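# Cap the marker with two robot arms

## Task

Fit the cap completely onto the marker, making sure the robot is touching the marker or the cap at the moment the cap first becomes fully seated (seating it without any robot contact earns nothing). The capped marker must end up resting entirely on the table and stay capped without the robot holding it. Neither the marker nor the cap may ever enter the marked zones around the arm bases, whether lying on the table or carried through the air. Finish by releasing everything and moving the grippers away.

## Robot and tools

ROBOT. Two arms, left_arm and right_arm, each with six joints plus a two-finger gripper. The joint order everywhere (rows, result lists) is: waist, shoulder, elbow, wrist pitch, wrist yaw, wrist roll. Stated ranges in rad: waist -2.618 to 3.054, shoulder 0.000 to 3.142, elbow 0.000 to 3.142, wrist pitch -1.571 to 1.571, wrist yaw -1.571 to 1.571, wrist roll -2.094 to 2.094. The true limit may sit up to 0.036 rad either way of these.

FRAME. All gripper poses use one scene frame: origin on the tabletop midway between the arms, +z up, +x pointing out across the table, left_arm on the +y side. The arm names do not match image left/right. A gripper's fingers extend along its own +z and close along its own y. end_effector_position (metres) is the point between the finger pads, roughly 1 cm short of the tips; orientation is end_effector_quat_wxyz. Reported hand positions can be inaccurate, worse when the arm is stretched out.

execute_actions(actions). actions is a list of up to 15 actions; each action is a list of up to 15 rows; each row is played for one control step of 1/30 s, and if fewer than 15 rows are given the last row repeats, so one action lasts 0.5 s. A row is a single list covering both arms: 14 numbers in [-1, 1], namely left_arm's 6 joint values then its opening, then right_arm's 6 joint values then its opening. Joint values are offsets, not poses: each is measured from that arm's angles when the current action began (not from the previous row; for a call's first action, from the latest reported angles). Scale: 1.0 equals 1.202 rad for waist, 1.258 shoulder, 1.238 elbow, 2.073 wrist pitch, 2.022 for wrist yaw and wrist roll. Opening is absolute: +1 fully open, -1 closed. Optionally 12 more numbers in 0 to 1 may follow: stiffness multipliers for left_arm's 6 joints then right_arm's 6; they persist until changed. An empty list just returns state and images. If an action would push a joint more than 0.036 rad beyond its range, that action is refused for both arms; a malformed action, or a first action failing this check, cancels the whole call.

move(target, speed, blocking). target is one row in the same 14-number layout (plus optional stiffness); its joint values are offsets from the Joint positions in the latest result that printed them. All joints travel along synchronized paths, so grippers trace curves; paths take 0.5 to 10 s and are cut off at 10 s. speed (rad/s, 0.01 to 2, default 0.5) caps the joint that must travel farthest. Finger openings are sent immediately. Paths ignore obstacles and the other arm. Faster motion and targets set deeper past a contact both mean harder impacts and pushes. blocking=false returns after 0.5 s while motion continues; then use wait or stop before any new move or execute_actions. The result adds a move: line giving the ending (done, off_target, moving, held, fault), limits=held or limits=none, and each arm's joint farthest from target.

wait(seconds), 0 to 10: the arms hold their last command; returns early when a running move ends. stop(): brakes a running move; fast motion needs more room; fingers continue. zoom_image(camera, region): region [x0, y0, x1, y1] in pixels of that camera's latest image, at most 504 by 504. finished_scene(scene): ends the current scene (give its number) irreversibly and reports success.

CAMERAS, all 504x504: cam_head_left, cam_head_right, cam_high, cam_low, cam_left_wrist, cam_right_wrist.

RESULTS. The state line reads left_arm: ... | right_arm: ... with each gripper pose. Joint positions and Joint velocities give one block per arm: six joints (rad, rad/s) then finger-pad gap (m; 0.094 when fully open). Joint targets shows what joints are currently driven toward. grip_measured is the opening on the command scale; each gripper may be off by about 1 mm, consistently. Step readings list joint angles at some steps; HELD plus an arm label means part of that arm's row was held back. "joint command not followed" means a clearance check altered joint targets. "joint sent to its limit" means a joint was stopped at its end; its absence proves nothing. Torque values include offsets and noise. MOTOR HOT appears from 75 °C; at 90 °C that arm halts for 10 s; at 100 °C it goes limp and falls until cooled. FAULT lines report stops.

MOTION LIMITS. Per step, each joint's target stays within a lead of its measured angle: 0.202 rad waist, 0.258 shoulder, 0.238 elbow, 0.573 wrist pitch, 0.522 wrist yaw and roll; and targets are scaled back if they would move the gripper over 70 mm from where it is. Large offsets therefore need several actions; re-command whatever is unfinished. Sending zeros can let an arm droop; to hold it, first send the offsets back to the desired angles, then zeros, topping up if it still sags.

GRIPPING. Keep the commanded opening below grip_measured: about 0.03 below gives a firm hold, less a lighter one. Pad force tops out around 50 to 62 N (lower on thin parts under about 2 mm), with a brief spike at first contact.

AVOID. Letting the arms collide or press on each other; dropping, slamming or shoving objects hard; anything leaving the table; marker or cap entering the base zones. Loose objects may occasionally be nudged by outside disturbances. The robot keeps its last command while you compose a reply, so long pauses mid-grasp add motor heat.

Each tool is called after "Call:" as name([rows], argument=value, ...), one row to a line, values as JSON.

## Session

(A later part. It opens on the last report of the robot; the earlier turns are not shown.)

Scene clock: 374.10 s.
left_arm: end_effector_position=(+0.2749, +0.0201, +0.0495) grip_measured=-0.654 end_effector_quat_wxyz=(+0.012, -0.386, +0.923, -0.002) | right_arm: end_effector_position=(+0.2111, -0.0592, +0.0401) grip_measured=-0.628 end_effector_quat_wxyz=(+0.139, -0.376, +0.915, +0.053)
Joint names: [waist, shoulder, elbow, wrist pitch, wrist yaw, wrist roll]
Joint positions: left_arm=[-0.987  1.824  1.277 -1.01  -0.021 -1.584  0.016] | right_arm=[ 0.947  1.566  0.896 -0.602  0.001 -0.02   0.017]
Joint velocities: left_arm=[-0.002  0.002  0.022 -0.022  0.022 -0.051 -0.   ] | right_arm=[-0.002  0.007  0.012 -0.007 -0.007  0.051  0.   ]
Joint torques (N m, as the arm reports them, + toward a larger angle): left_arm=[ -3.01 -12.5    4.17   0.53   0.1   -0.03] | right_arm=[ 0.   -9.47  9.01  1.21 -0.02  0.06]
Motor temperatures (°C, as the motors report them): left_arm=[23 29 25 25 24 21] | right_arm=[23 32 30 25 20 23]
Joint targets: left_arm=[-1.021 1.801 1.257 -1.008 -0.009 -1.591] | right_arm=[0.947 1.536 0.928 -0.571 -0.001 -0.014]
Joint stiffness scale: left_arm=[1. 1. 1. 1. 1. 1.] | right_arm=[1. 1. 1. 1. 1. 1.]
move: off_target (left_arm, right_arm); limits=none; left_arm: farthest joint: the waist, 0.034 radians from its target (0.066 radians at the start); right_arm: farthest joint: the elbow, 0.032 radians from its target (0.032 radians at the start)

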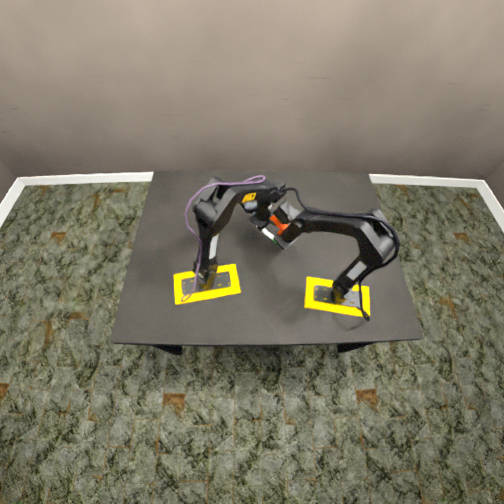

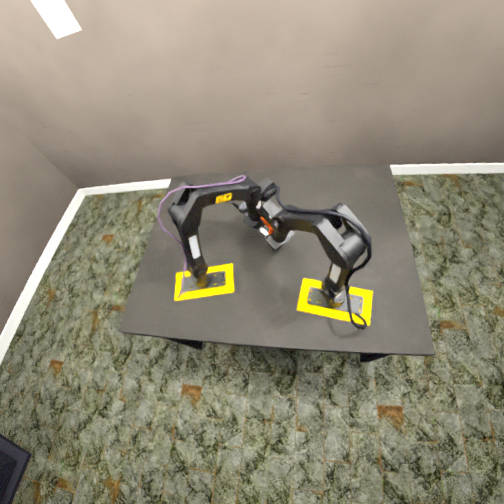

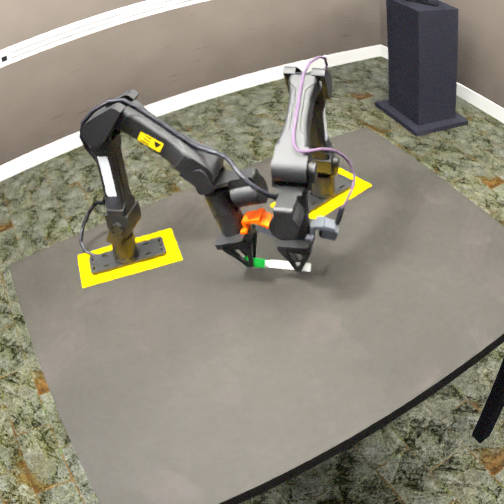

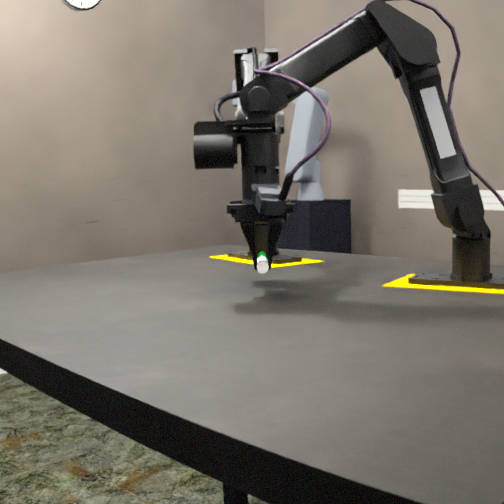

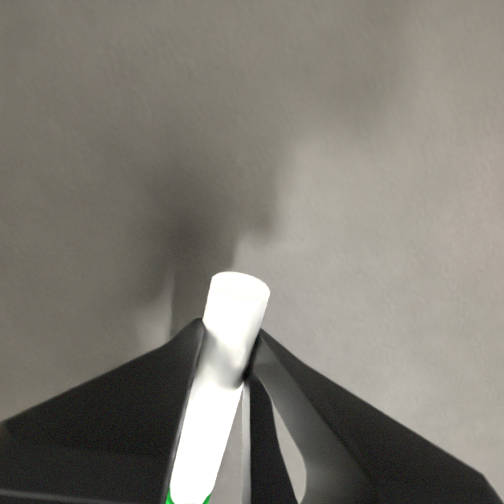

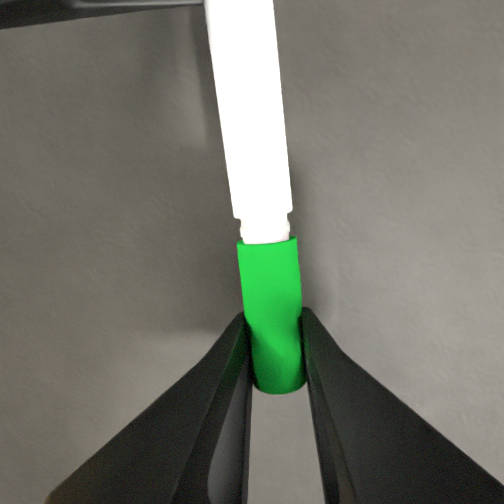

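Call:
move(target=[-0.062,-0.018,-0.016,0,0.006,-0.008,-0.7,0,-0.024,0.026,0.028,0,0,-0.68], speed=0.05)

Scene clock: 386.47 s.
left_arm: end_effector_position=(+0.2753, +0.0205, +0.0496) grip_measured=-0.654 end_effector_quat_wxyz=(+0.019, -0.385, +0.923, +0.000) | right_arm: end_effector_position=(+0.2088, -0.0614, +0.0391) grip_measured=-0.628 end_effector_quat_wxyz=(+0.133, -0.377, +0.915, +0.051)
Joint names: [waist, shoulder, elbow, wrist pitch, wrist yaw, wrist roll]
Joint positions: left_arm=[-0.994  1.824  1.277 -1.01  -0.036 -1.589  0.016] | right_arm=[ 0.947  1.566  0.896 -0.616  0.001 -0.021  0.017]
Joint velocities: left_arm=[ 0.017  0.002  0.022 -0.051  0.007  0.022 -0.002] | right_arm=[-0.002  0.017 -0.017 -0.007  0.051 -0.037  0.   ]
Joint torques (N m, as the arm reports them, + toward a larger angle): left_arm=[  0.04 -10.1    5.57   0.5   -0.03   0.04] | right_arm=[ 0.   -6.43  6.65  0.95  0.    0.02]
Motor temperatures (°C, as the motors report them): left_arm=[23 29 25 24 24 21] | right_arm=[23 32 30 26 20 23]
Joint targets: left_arm=[-0.994 1.824 1.277 -1.010 -0.036 -1.589] | right_arm=[0.947 1.566 0.896 -0.607 0.001 -0.021]
Joint stiffness scale: left_arm=[1. 1. 1. 1. 1. 1.] | right_arm=[1. 1. 1. 1. 1. 1.]
move: held (left_arm, right_arm); limits=held; held on 22 of 52 steps (right_arm, left_arm), including the last (right_arm, left_arm); left_arm: farthest joint: the waist, 0.068 radians from its target (0.074 radians at the start); right_arm: farthest joint: the wrist pitch, 0.072 radians from its target (0.058 radians at the start)
joint command not followed: on one or more control steps a check withheld the commanded joint targets of the left arm, and it was not sent them on those steps. On the call's last step the targets were still withheld.
cause: the commanded joint targets would bring a part of the robot too close to another arm (this arm's wrist (the part past the wrist pitch) and the other arm's wrist (the part past the wrist pitch)); next, command targets that bring no part of the robot closer to that arm.
joint command not followed: on one or more control steps a check withheld the commanded joint targets of the right arm, and it was not sent them on those steps. On the call's last step the targets were still withheld.
cause: the commanded joint targets would bring a part of the robot too close to another arm (this arm's wrist (the part past the wrist pitch) and the other arm's wrist (the part past the wrist pitch)); next, command targets that bring no part of the robot closer to that arm.

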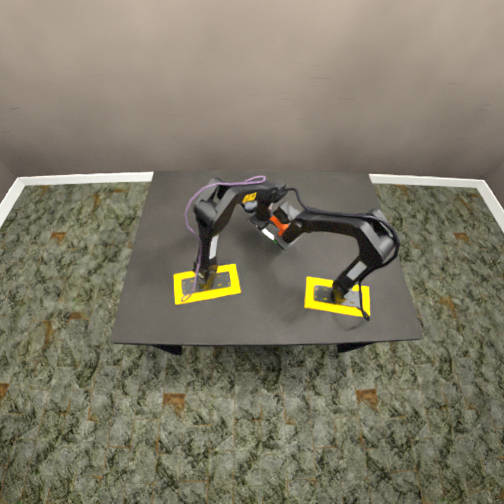

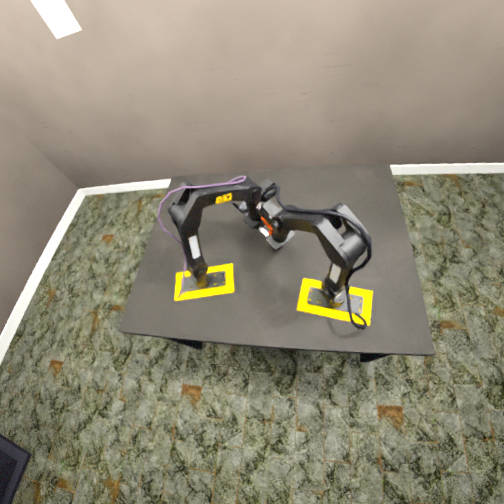

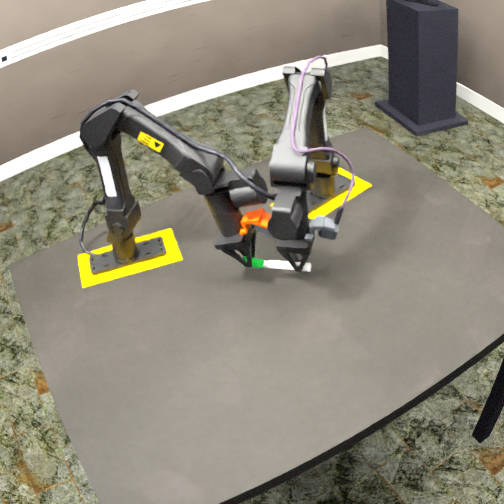

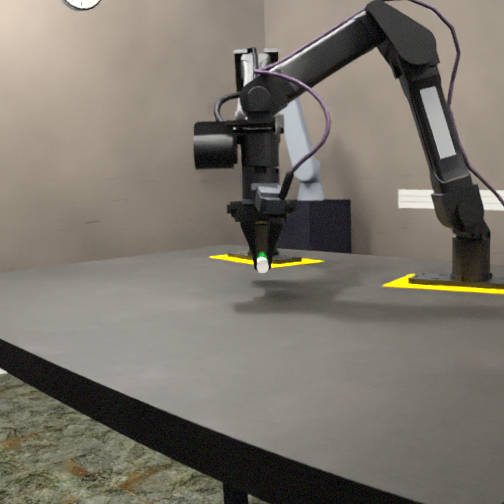

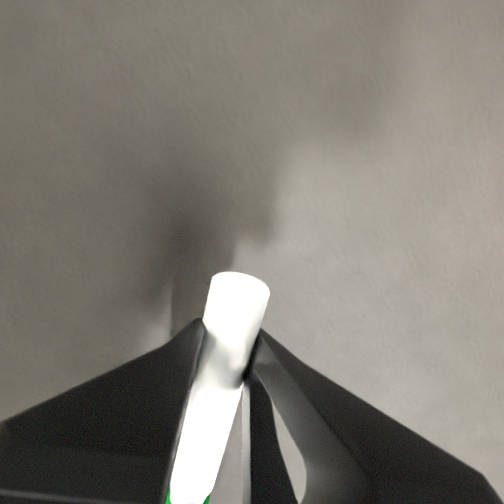

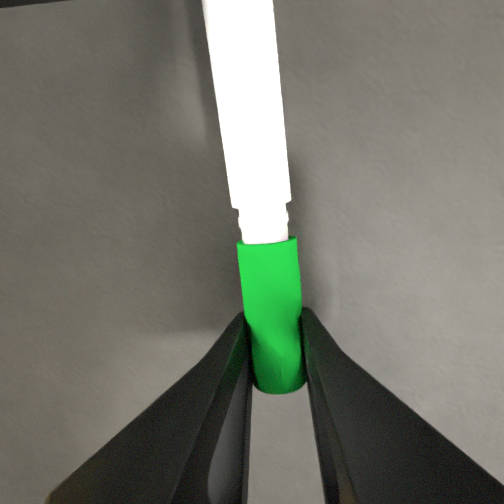

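Call:
move(target=[0,0,0,0,0,0,-0.56,0,0,0,0.004,0,0,-0.68])

Call:
move(target=[0.068,0,0,0,0.013,0.036,-0.56,0,0,0,0.004,0,0,-0.68], speed=0.15)

Scene clock: 408.63 s.
left_arm: end_effector_position=(+0.2753, +0.0205, +0.0496) grip_measured=-0.561 end_effector_quat_wxyz=(+0.019, -0.385, +0.923, +0.000) | right_arm: end_effector_position=(+0.2084, -0.0617, +0.0390) grip_measured=-0.628 end_effector_quat_wxyz=(+0.132, -0.377, +0.915, +0.051)
Joint names: [waist, shoulder, elbow, wrist pitch, wrist yaw, wrist roll]
Joint positions: left_arm=[-0.994  1.824  1.277 -1.01  -0.036 -1.589  0.021] | right_arm=[ 0.947  1.566  0.896 -0.618  0.001 -0.021  0.017]
Joint velocities: left_arm=[-0.012  0.007 -0.002 -0.081  0.022 -0.022  0.001] | right_arm=[ 0.012  0.007 -0.002  0.037 -0.051 -0.022  0.001]
Joint torques (N m, as the arm reports them, + toward a larger angle): left_arm=[  0.03 -10.2    5.56   0.52  -0.01   0.04] | right_arm=[ 0.01 -6.45  6.65  0.96  0.    0.02]
Motor temperatures (°C, as the motors report them): left_arm=[23 28 26 24 24 21] | right_arm=[23 30 29 25 20 23]
Joint targets: left_arm=[-0.994 1.824 1.277 -1.010 -0.036 -1.589] | right_arm=[0.947 1.566 0.896 -0.607 0.001 -0.021]
Joint stiffness scale: left_arm=[1. 1. 1. 1. 1. 1.] | right_arm=[1. 1. 1. 1. 1. 1.]
move: done; limits=none; left_arm: farthest joint: the waist, 0.000 radians from its target (0.000 radians at the start); right_arm: farthest joint: the wrist pitch, 0.010 radians from its target (0.008 radians at the start)

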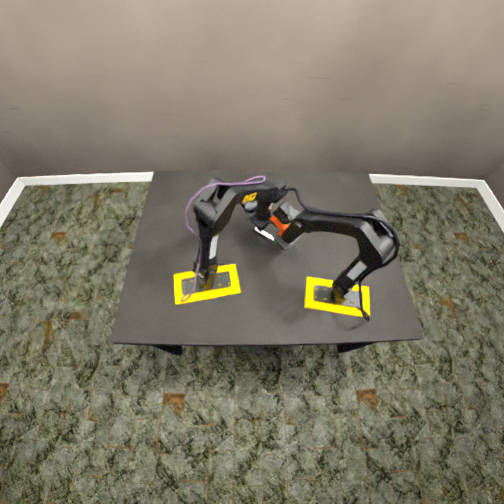

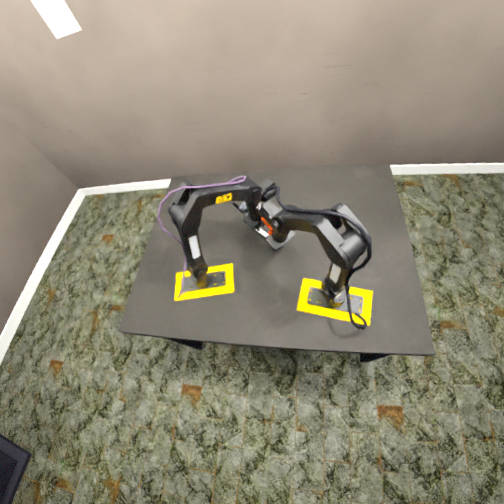

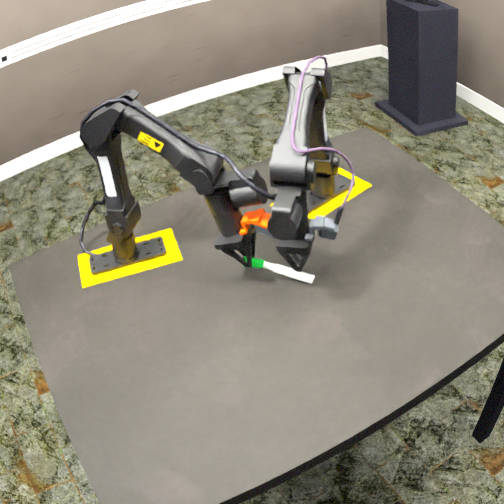

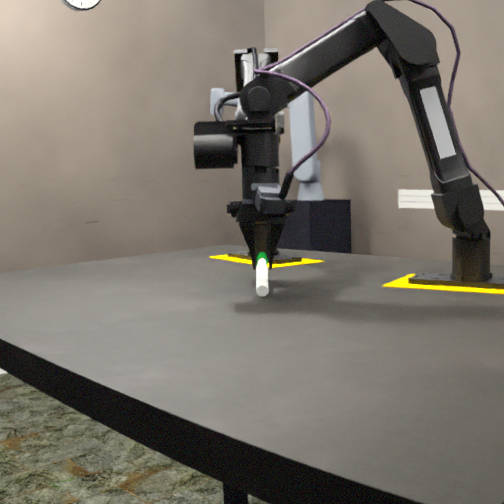

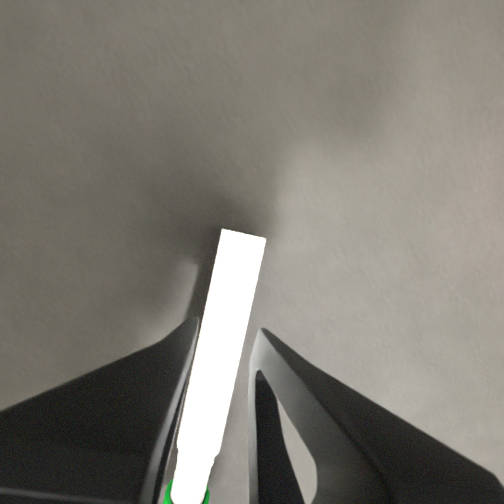

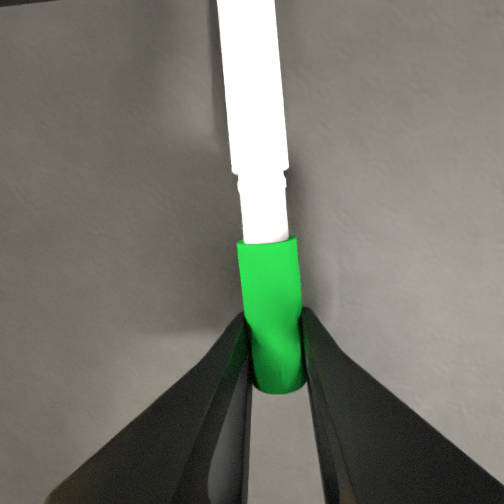

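Scene clock: 409.73 s.
left_arm: end_effector_position=(+0.2896, +0.0361, +0.0495) grip_measured=-0.561 end_effector_quat_wxyz=(+0.010, -0.389, +0.921, -0.003) | right_arm: end_effector_position=(+0.2084, -0.0617, +0.0390) grip_measured=-0.628 end_effector_quat_wxyz=(+0.132, -0.377, +0.915, +0.051)
Joint names: [waist, shoulder, elbow, wrist pitch, wrist yaw, wrist roll]
Joint positions: left_arm=[-0.918  1.824  1.277 -1.01  -0.016 -1.523  0.021] | right_arm=[ 0.947  1.566  0.896 -0.618  0.001 -0.021  0.017]
Joint velocities: left_arm=[-0.002 -0.012 -0.007  0.066 -0.007 -0.051 -0.001] | right_arm=[ 0.007 -0.002 -0.012  0.051 -0.007  0.037  0.   ]
Joint torques (N m, as the arm reports them, + toward a larger angle): left_arm=[  0.61 -10.21   5.61   0.49   0.03   0.08] | right_arm=[-0.01 -6.44  6.64  0.94  0.    0.02]
Motor temperatures (°C, as the motors report them): left_arm=[23 28 26 24 24 21] | right_arm=[23 30 29 25 20 23]
Joint targets: left_arm=[-0.912 1.824 1.277 -1.010 -0.010 -1.516] | right_arm=[0.947 1.566 0.896 -0.609 0.001 -0.021]
Joint stiffness scale: left_arm=[1. 1. 1. 1. 1. 1.] | right_arm=[1. 1. 1. 1. 1. 1.]
move: done; limits=none; left_arm: farthest joint: the wrist roll, 0.007 radians from its target (0.073 radians at the start); right_arm: farthest joint: the wrist pitch, 0.008 radians from its target (0.008 radians at the start)

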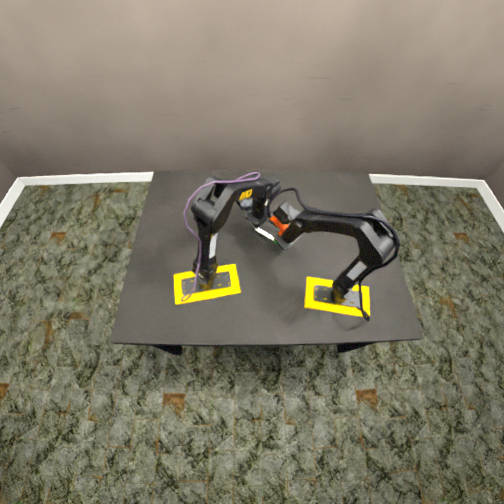

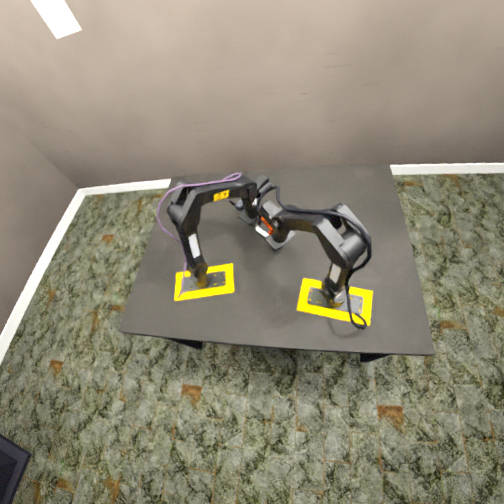

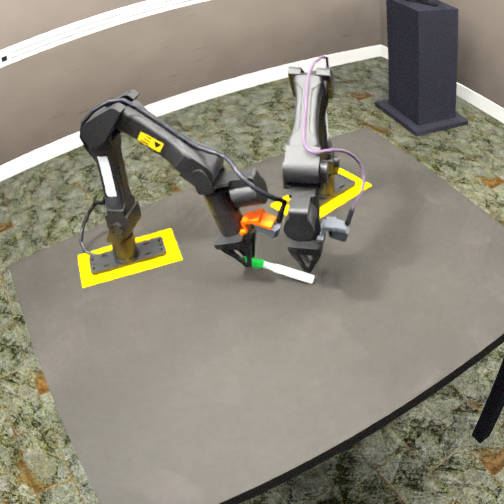

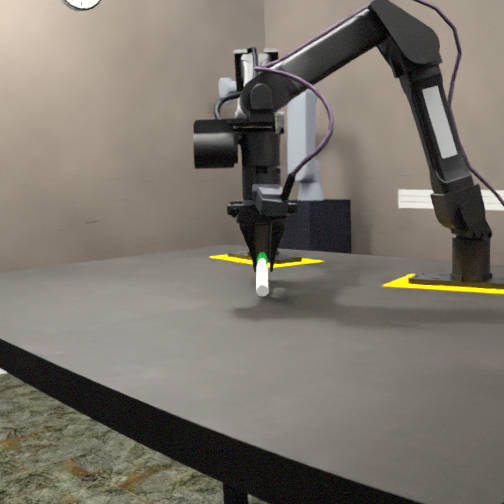

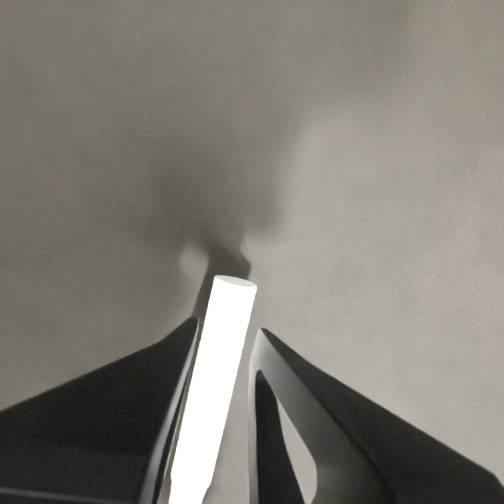

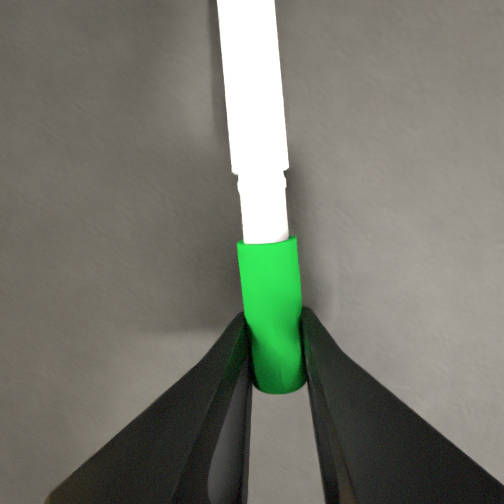

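Call:
move(target=[0.205,0.076,0.148,-0.039,0.004,0.13,-0.56,0,0,0,0.004,0,0,-0.68], speed=0.4)

Call:
move(target=[0,0.01,0.02,-0.008,0,0,-1,0,0.059,-0.069,0.122,0,0,-0.68], speed=0.2)

Scene clock: 427.73 s.
left_arm: end_effector_position=(+0.3614, +0.0885, +0.0622) grip_measured=-0.561 end_effector_quat_wxyz=(+0.015, -0.384, +0.923, -0.009) | right_arm: end_effector_position=(+0.2084, -0.0617, +0.0390) grip_measured=-0.628 end_effector_quat_wxyz=(+0.132, -0.377, +0.915, +0.051)
Joint names: [waist, shoulder, elbow, wrist pitch, wrist yaw, wrist roll]
Joint positions: left_arm=[-0.673  1.905  1.434 -1.066 -0.012 -1.267  0.021] | right_arm=[ 0.947  1.566  0.896 -0.618  0.001 -0.021  0.017]
Joint velocities: left_arm=[-0.002 -0.017 -0.007 -0.022  0.007 -0.007 -0.001] | right_arm=[ 0.007  0.002  0.002 -0.081 -0.022 -0.007  0.001]
Joint torques (N m, as the arm reports them, + toward a larger angle): left_arm=[ 0.08 -9.74  7.53  0.33  0.04  0.07] | right_arm=[-0.01 -6.45  6.64  0.94  0.    0.02]
Motor temperatures (°C, as the motors report them): left_arm=[23 28 26 24 24 21] | right_arm=[23 30 29 25 20 23]
Joint targets: left_arm=[-0.672 1.920 1.460 -1.091 -0.007 -1.260] | right_arm=[0.947 1.566 0.896 -0.609 0.001 -0.021]
Joint stiffness scale: left_arm=[1. 1. 1. 1. 1. 1.] | right_arm=[1. 1. 1. 1. 1. 1.]
move: off_target (left_arm); limits=none; left_arm: farthest joint: the elbow, 0.026 radians from its target (0.184 radians at the start); right_arm: farthest joint: the wrist pitch, 0.008 radians from its target (0.008 radians at the start)

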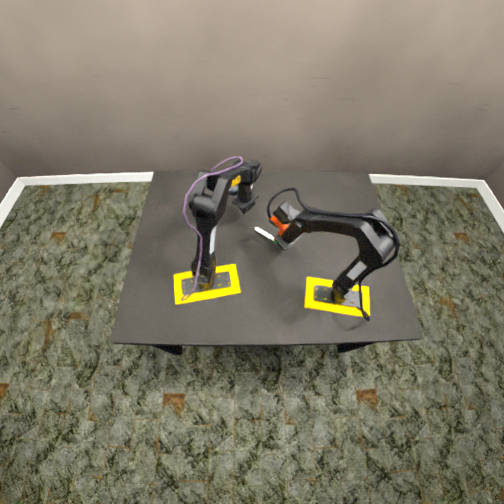

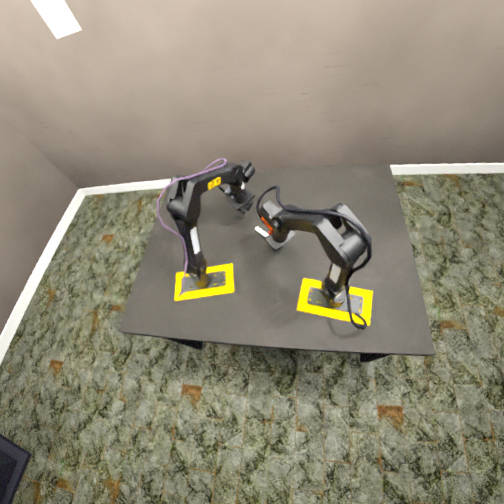

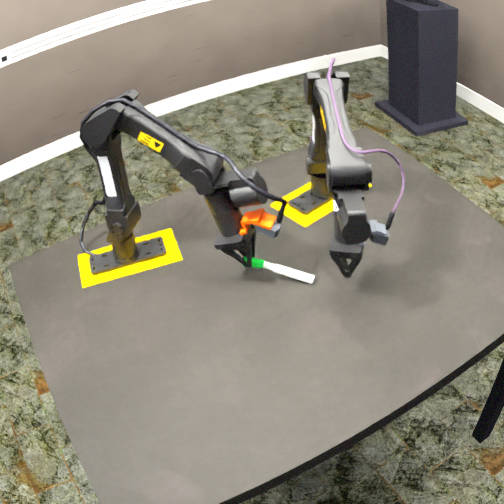

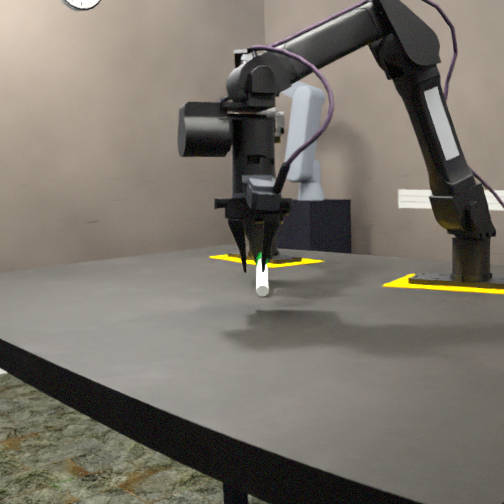

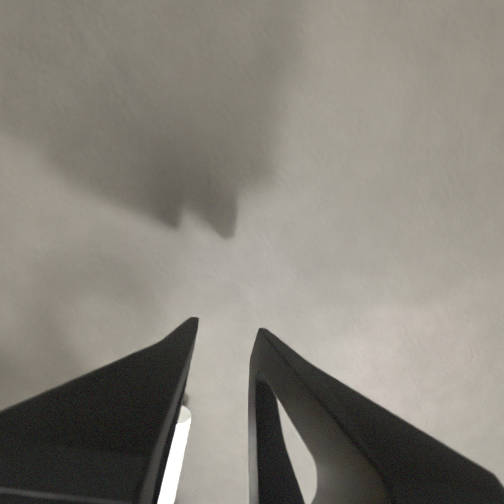

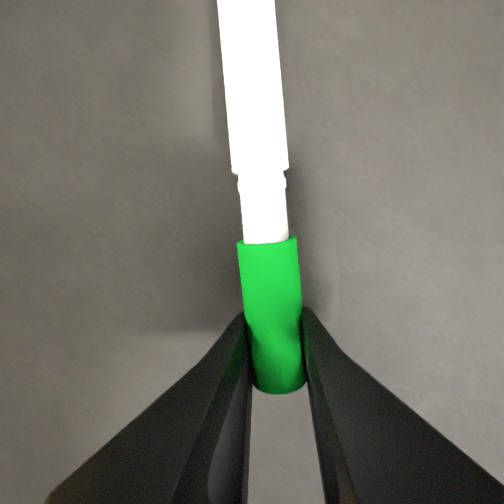

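Scene clock: 429.63 s.
left_arm: end_effector_position=(+0.3614, +0.0885, +0.0622) grip_measured=-0.993 end_effector_quat_wxyz=(+0.015, -0.384, +0.923, -0.009) | right_arm: end_effector_position=(+0.2225, -0.0484, +0.0125) grip_measured=-0.628 end_effector_quat_wxyz=(+0.170, -0.374, +0.909, +0.065)
Joint names: [waist, shoulder, elbow, wrist pitch, wrist yaw, wrist roll]
Joint positions: left_arm=[-0.673  1.905  1.434 -1.066 -0.012 -1.267  0.   ] | right_arm=[ 0.947  1.633  0.816 -0.388  0.001 -0.021  0.017]
Joint velocities: left_arm=[ 0.002  0.002 -0.002  0.095  0.007  0.007 -0.   ] | right_arm=[-0.002  0.012 -0.017 -0.095 -0.022 -0.051 -0.   ]
Joint torques (N m, as the arm reports them, + toward a larger angle): left_arm=[  0.05 -10.     7.45   0.38   0.     0.02] | right_arm=[-0.01 -6.21  6.02  1.18  0.    0.02]
Motor temperatures (°C, as the motors report them): left_arm=[23 28 26 24 24 21] | right_arm=[23 30 29 25 20 23]
Joint targets: left_arm=[-0.673 1.917 1.459 -1.083 -0.012 -1.267] | right_arm=[0.947 1.640 0.811 -0.365 0.001 -0.021]
Joint stiffness scale: left_arm=[1. 1. 1. 1. 1. 1.] | right_arm=[1. 1. 1. 1. 1. 1.]
move: off_target (left_arm, right_arm); limits=none; left_arm: farthest joint: the elbow, 0.025 radians from its target (0.025 radians at the start); right_arm: farthest joint: the wrist pitch, 0.023 radians from its target (0.252 radians at the start)

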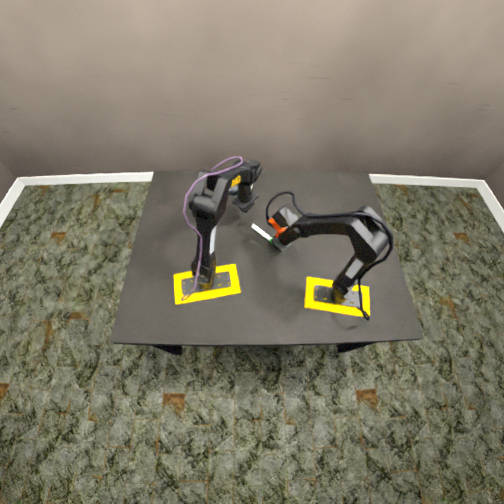

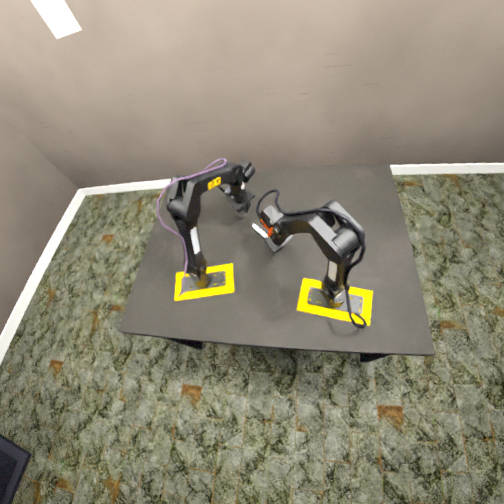

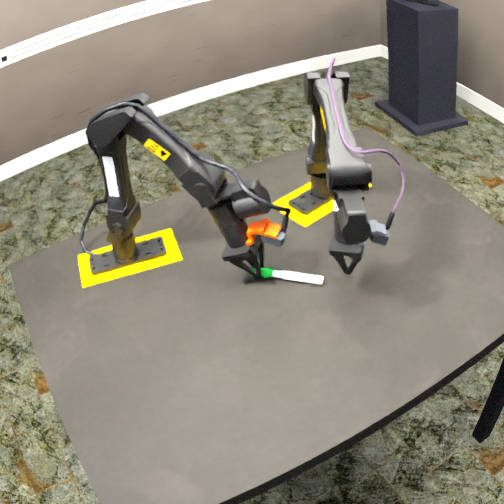

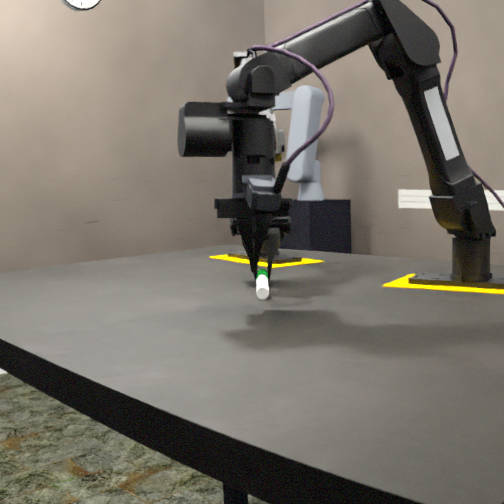

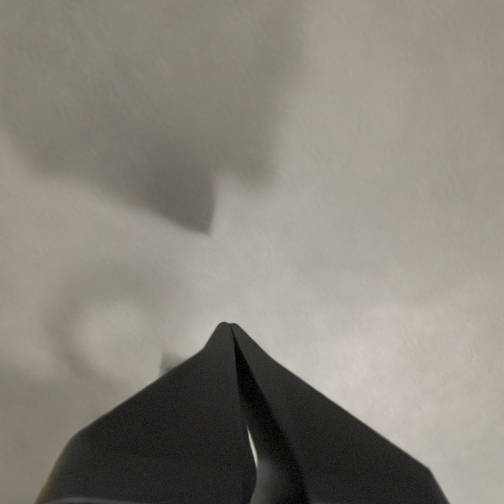

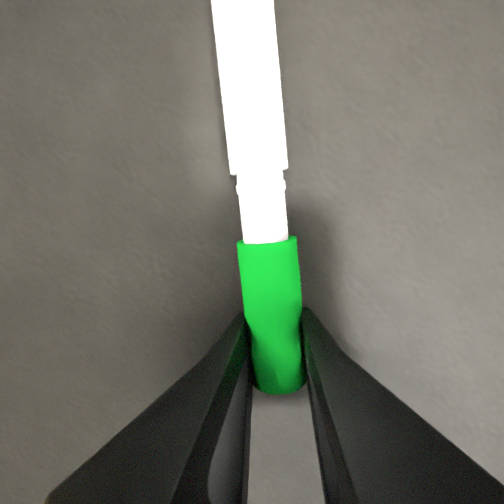

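Call:
move(target=[0.01,0.055,-0.111,0.074,0,0,-1,0,0.005,-0.004,0.011,0,0,-0.68], speed=0.3)

Scene clock: 442.93 s.
left_arm: end_effector_position=(+0.3528, +0.0930, +0.0138) grip_measured=-0.993 end_effector_quat_wxyz=(+0.002, -0.384, +0.923, +0.007) | right_arm: end_effector_position=(+0.2225, -0.0484, +0.0125) grip_measured=-0.628 end_effector_quat_wxyz=(+0.170, -0.374, +0.909, +0.065)
Joint names: [waist, shoulder, elbow, wrist pitch, wrist yaw, wrist roll]
Joint positions: left_arm=[-0.673  1.964  1.316 -0.93  -0.012 -1.267  0.   ] | right_arm=[ 0.947  1.633  0.816 -0.388  0.001 -0.021  0.017]
Joint velocities: left_arm=[ 0.002 -0.007 -0.002 -0.022 -0.037 -0.022 -0.002] | right_arm=[-0.012  0.002  0.017 -0.007  0.007 -0.037 -0.   ]
Joint torques (N m, as the arm reports them, + toward a larger angle): left_arm=[  1.13 -10.51   4.05   0.59   0.     0.02] | right_arm=[ 0.01 -6.26  6.05  1.21  0.    0.02]
Motor temperatures (°C, as the motors report them): left_arm=[23 28 27 24 24 21] | right_arm=[23 30 29 26 20 23]
Joint targets: left_arm=[-0.661 1.974 1.297 -0.913 -0.012 -1.267] | right_arm=[0.947 1.640 0.811 -0.365 0.001 -0.021]
Joint stiffness scale: left_arm=[1. 1. 1. 1. 1. 1.] | right_arm=[1. 1. 1. 1. 1. 1.]
move: off_target (right_arm); limits=none; left_arm: farthest joint: the elbow, 0.019 radians from its target (0.138 radians at the start); right_arm: farthest joint: the wrist pitch, 0.022 radians from its target (0.022 radians at the start)

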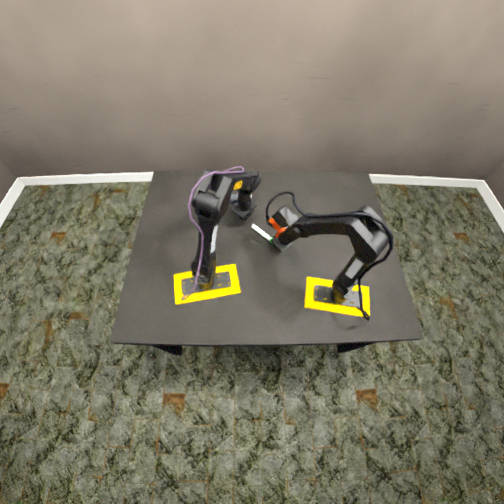

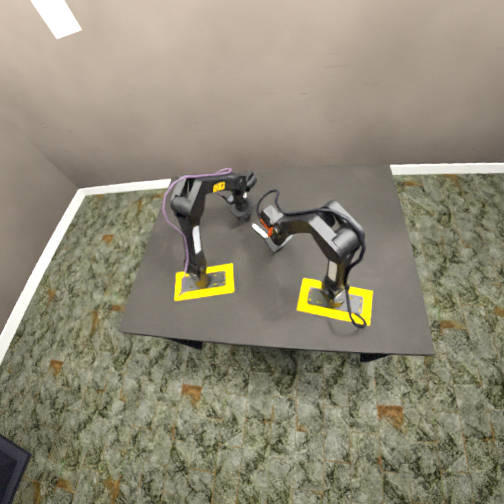

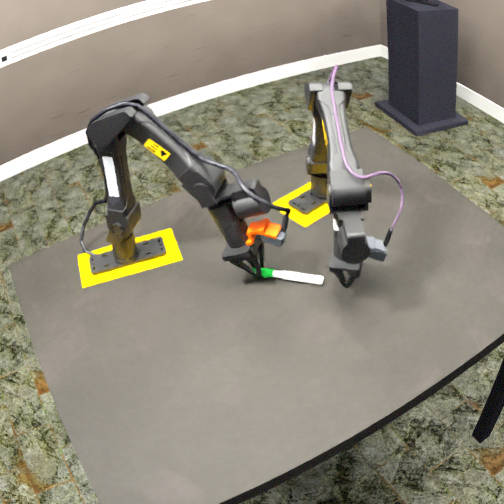

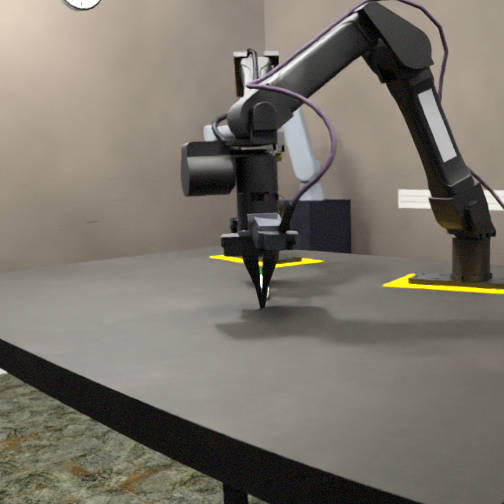

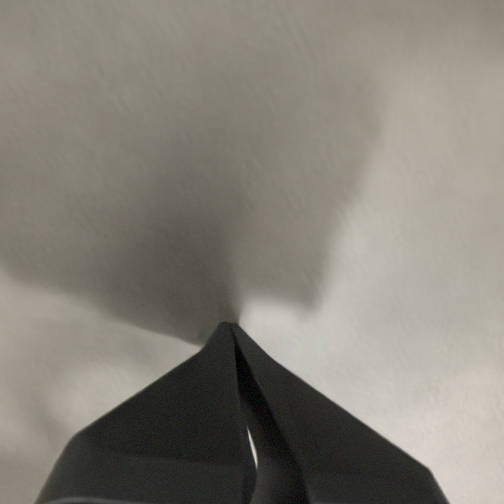

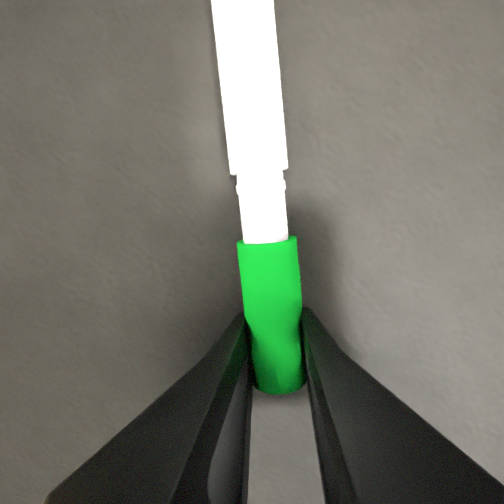

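Call:
move(target=[-0.108,-0.041,-0.057,0.015,0,-0.061,-1,0,0.005,-0.004,0.011,0,0,-0.68], speed=0.12)

Scene clock: 452.67 s.
left_arm: end_effector_position=(+0.3247, +0.0602, +0.0145) grip_measured=-0.993 end_effector_quat_wxyz=(+0.005, -0.382, +0.924, +0.002) | right_arm: end_effector_position=(+0.2225, -0.0484, +0.0125) grip_measured=-0.628 end_effector_quat_wxyz=(+0.170, -0.374, +0.909, +0.065)
Joint names: [waist, shoulder, elbow, wrist pitch, wrist yaw, wrist roll]
Joint positions: left_arm=[-0.796  1.929  1.268 -0.908 -0.012 -1.384  0.   ] | right_arm=[ 0.947  1.633  0.816 -0.388  0.001 -0.021  0.017]
Joint velocities: left_arm=[-0.017  0.012  0.002  0.007 -0.007  0.007 -0.   ] | right_arm=[ 0.002 -0.002 -0.022 -0.037  0.066 -0.081 -0.001]
Joint torques (N m, as the arm reports them, + toward a larger angle): left_arm=[ -0.55 -12.55   3.75   0.57   0.01  -0.03] | right_arm=[-0.01 -6.25  6.06  1.22  0.    0.02]
Motor temperatures (°C, as the motors report them): left_arm=[23 29 26 24 24 21] | right_arm=[23 30 28 27 20 23]
Joint targets: left_arm=[-0.802 1.913 1.245 -0.898 -0.012 -1.390] | right_arm=[0.947 1.640 0.811 -0.365 0.001 -0.021]
Joint stiffness scale: left_arm=[1. 1. 1. 1. 1. 1.] | right_arm=[1. 1. 1. 1. 1. 1.]
move: off_target (left_arm, right_arm); limits=none; left_arm: farthest joint: the elbow, 0.022 radians from its target (0.070 radians at the start); right_arm: farthest joint: the wrist pitch, 0.022 radians from its target (0.022 radians at the start)

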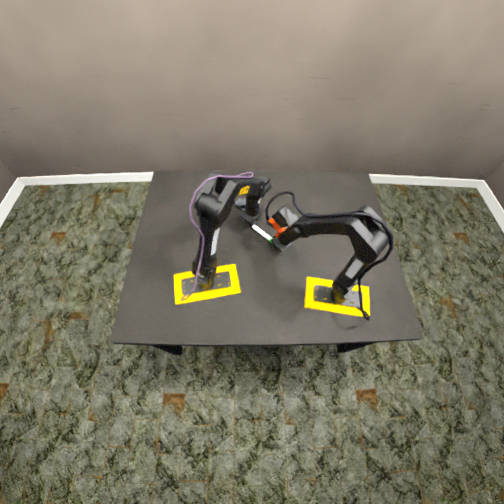

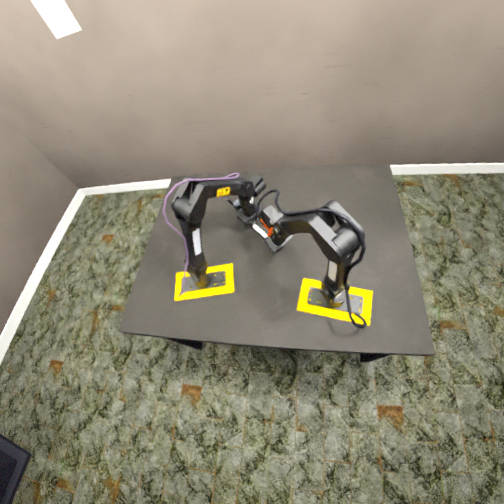

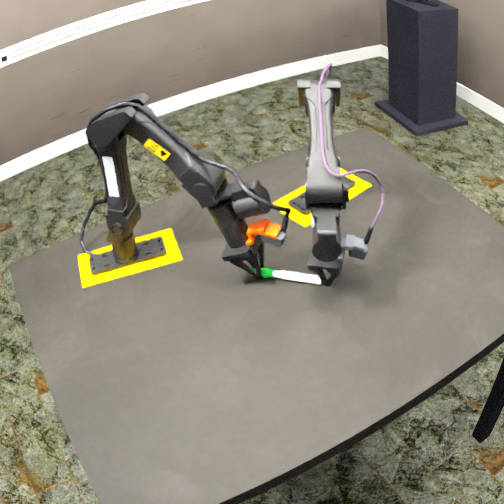

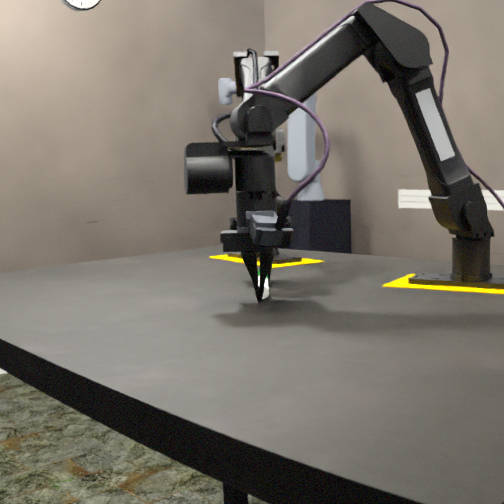

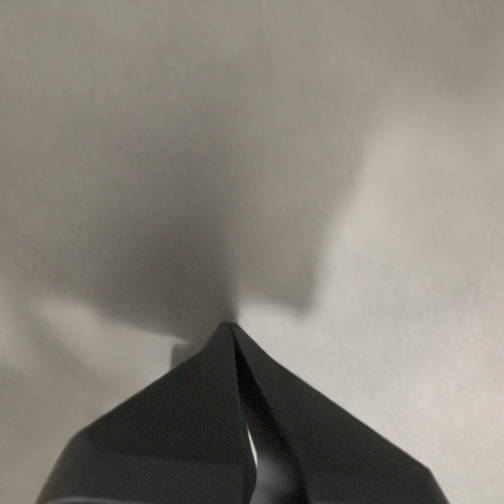

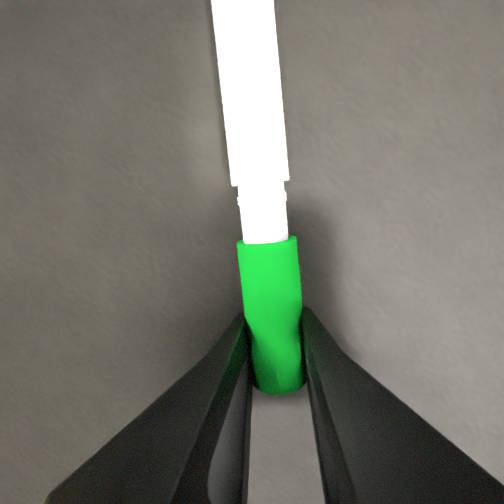

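Call:
execute_actions(actions=[])

Scene clock: 468.43 s.
left_arm: end_effector_position=(+0.3248, +0.0602, +0.0145) grip_measured=-0.993 end_effector_quat_wxyz=(+0.005, -0.382, +0.924, +0.002) | right_arm: end_effector_position=(+0.2225, -0.0484, +0.0125) grip_measured=-0.628 end_effector_quat_wxyz=(+0.170, -0.374, +0.909, +0.065)
Joint names: [waist, shoulder, elbow, wrist pitch, wrist yaw, wrist roll]
Joint positions: left_arm=[-0.796  1.929  1.268 -0.908 -0.012 -1.384  0.   ] | right_arm=[ 0.947  1.633  0.816 -0.388  0.001 -0.021  0.017]
Joint velocities: left_arm=[ 0.007 -0.002  0.012 -0.022  0.037 -0.081 -0.   ] | right_arm=[-0.002  0.002 -0.017 -0.007  0.022 -0.037  0.   ]
Joint torques (N m, as the arm reports them, + toward a larger angle): left_arm=[ -0.58 -12.58   3.72   0.57   0.01  -0.04] | right_arm=[-0.01 -6.27  6.06  1.21  0.    0.02]
Motor temperatures (°C, as the motors report them): left_arm=[23 30 26 24 24 21] | right_arm=[23 30 28 27 20 23]
Joint targets: left_arm=[-0.802 1.913 1.245 -0.898 -0.012 -1.390] | right_arm=[0.947 1.640 0.811 -0.365 0.001 -0.021]
Joint stiffness scale: left_arm=[1. 1. 1. 1. 1. 1.] | right_arm=[1. 1. 1. 1. 1. 1.]

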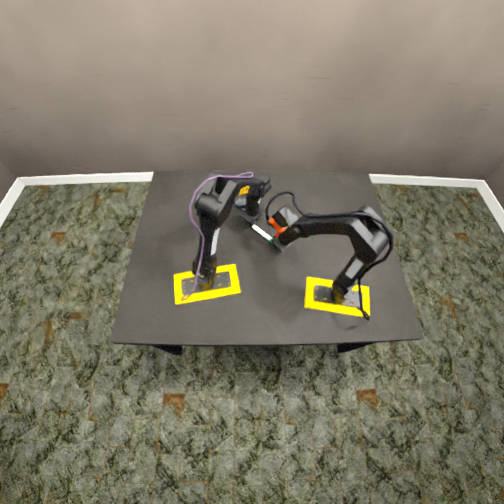

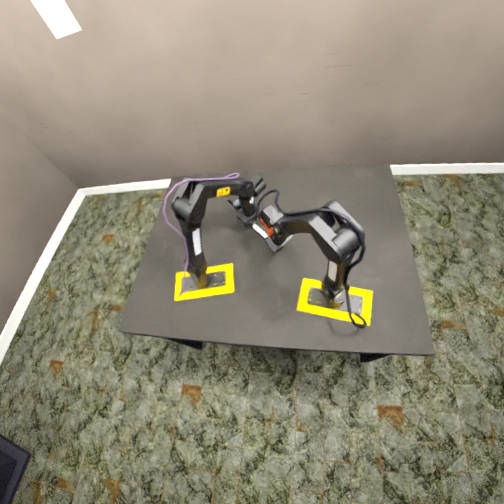

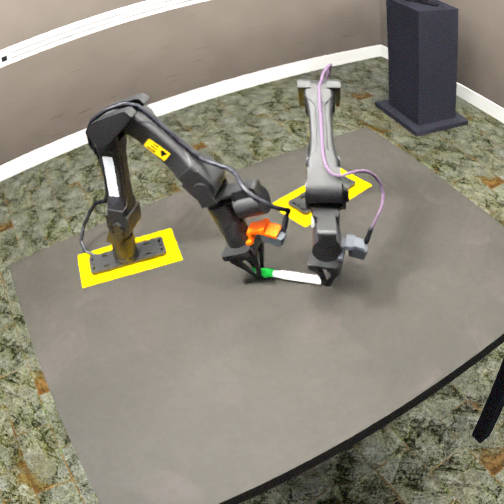

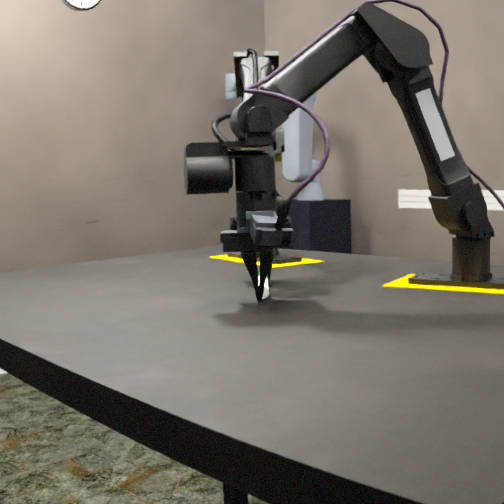

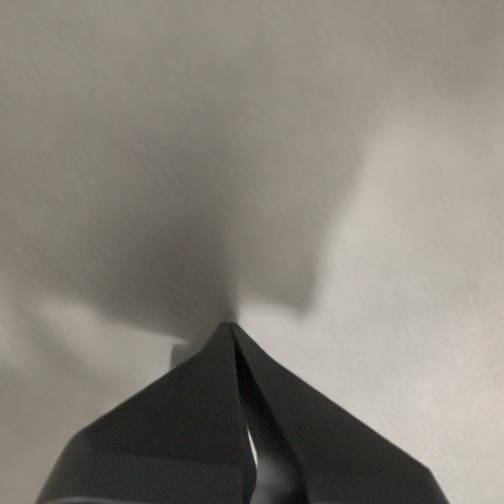

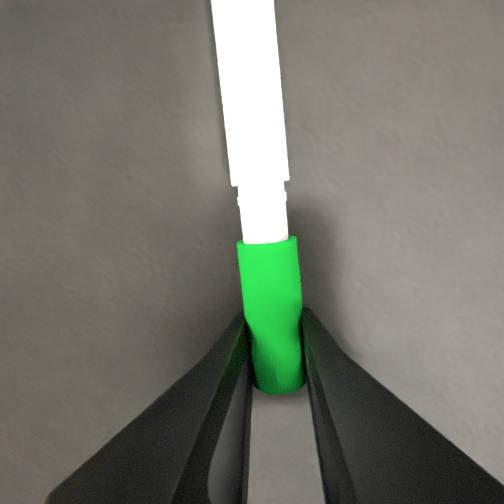

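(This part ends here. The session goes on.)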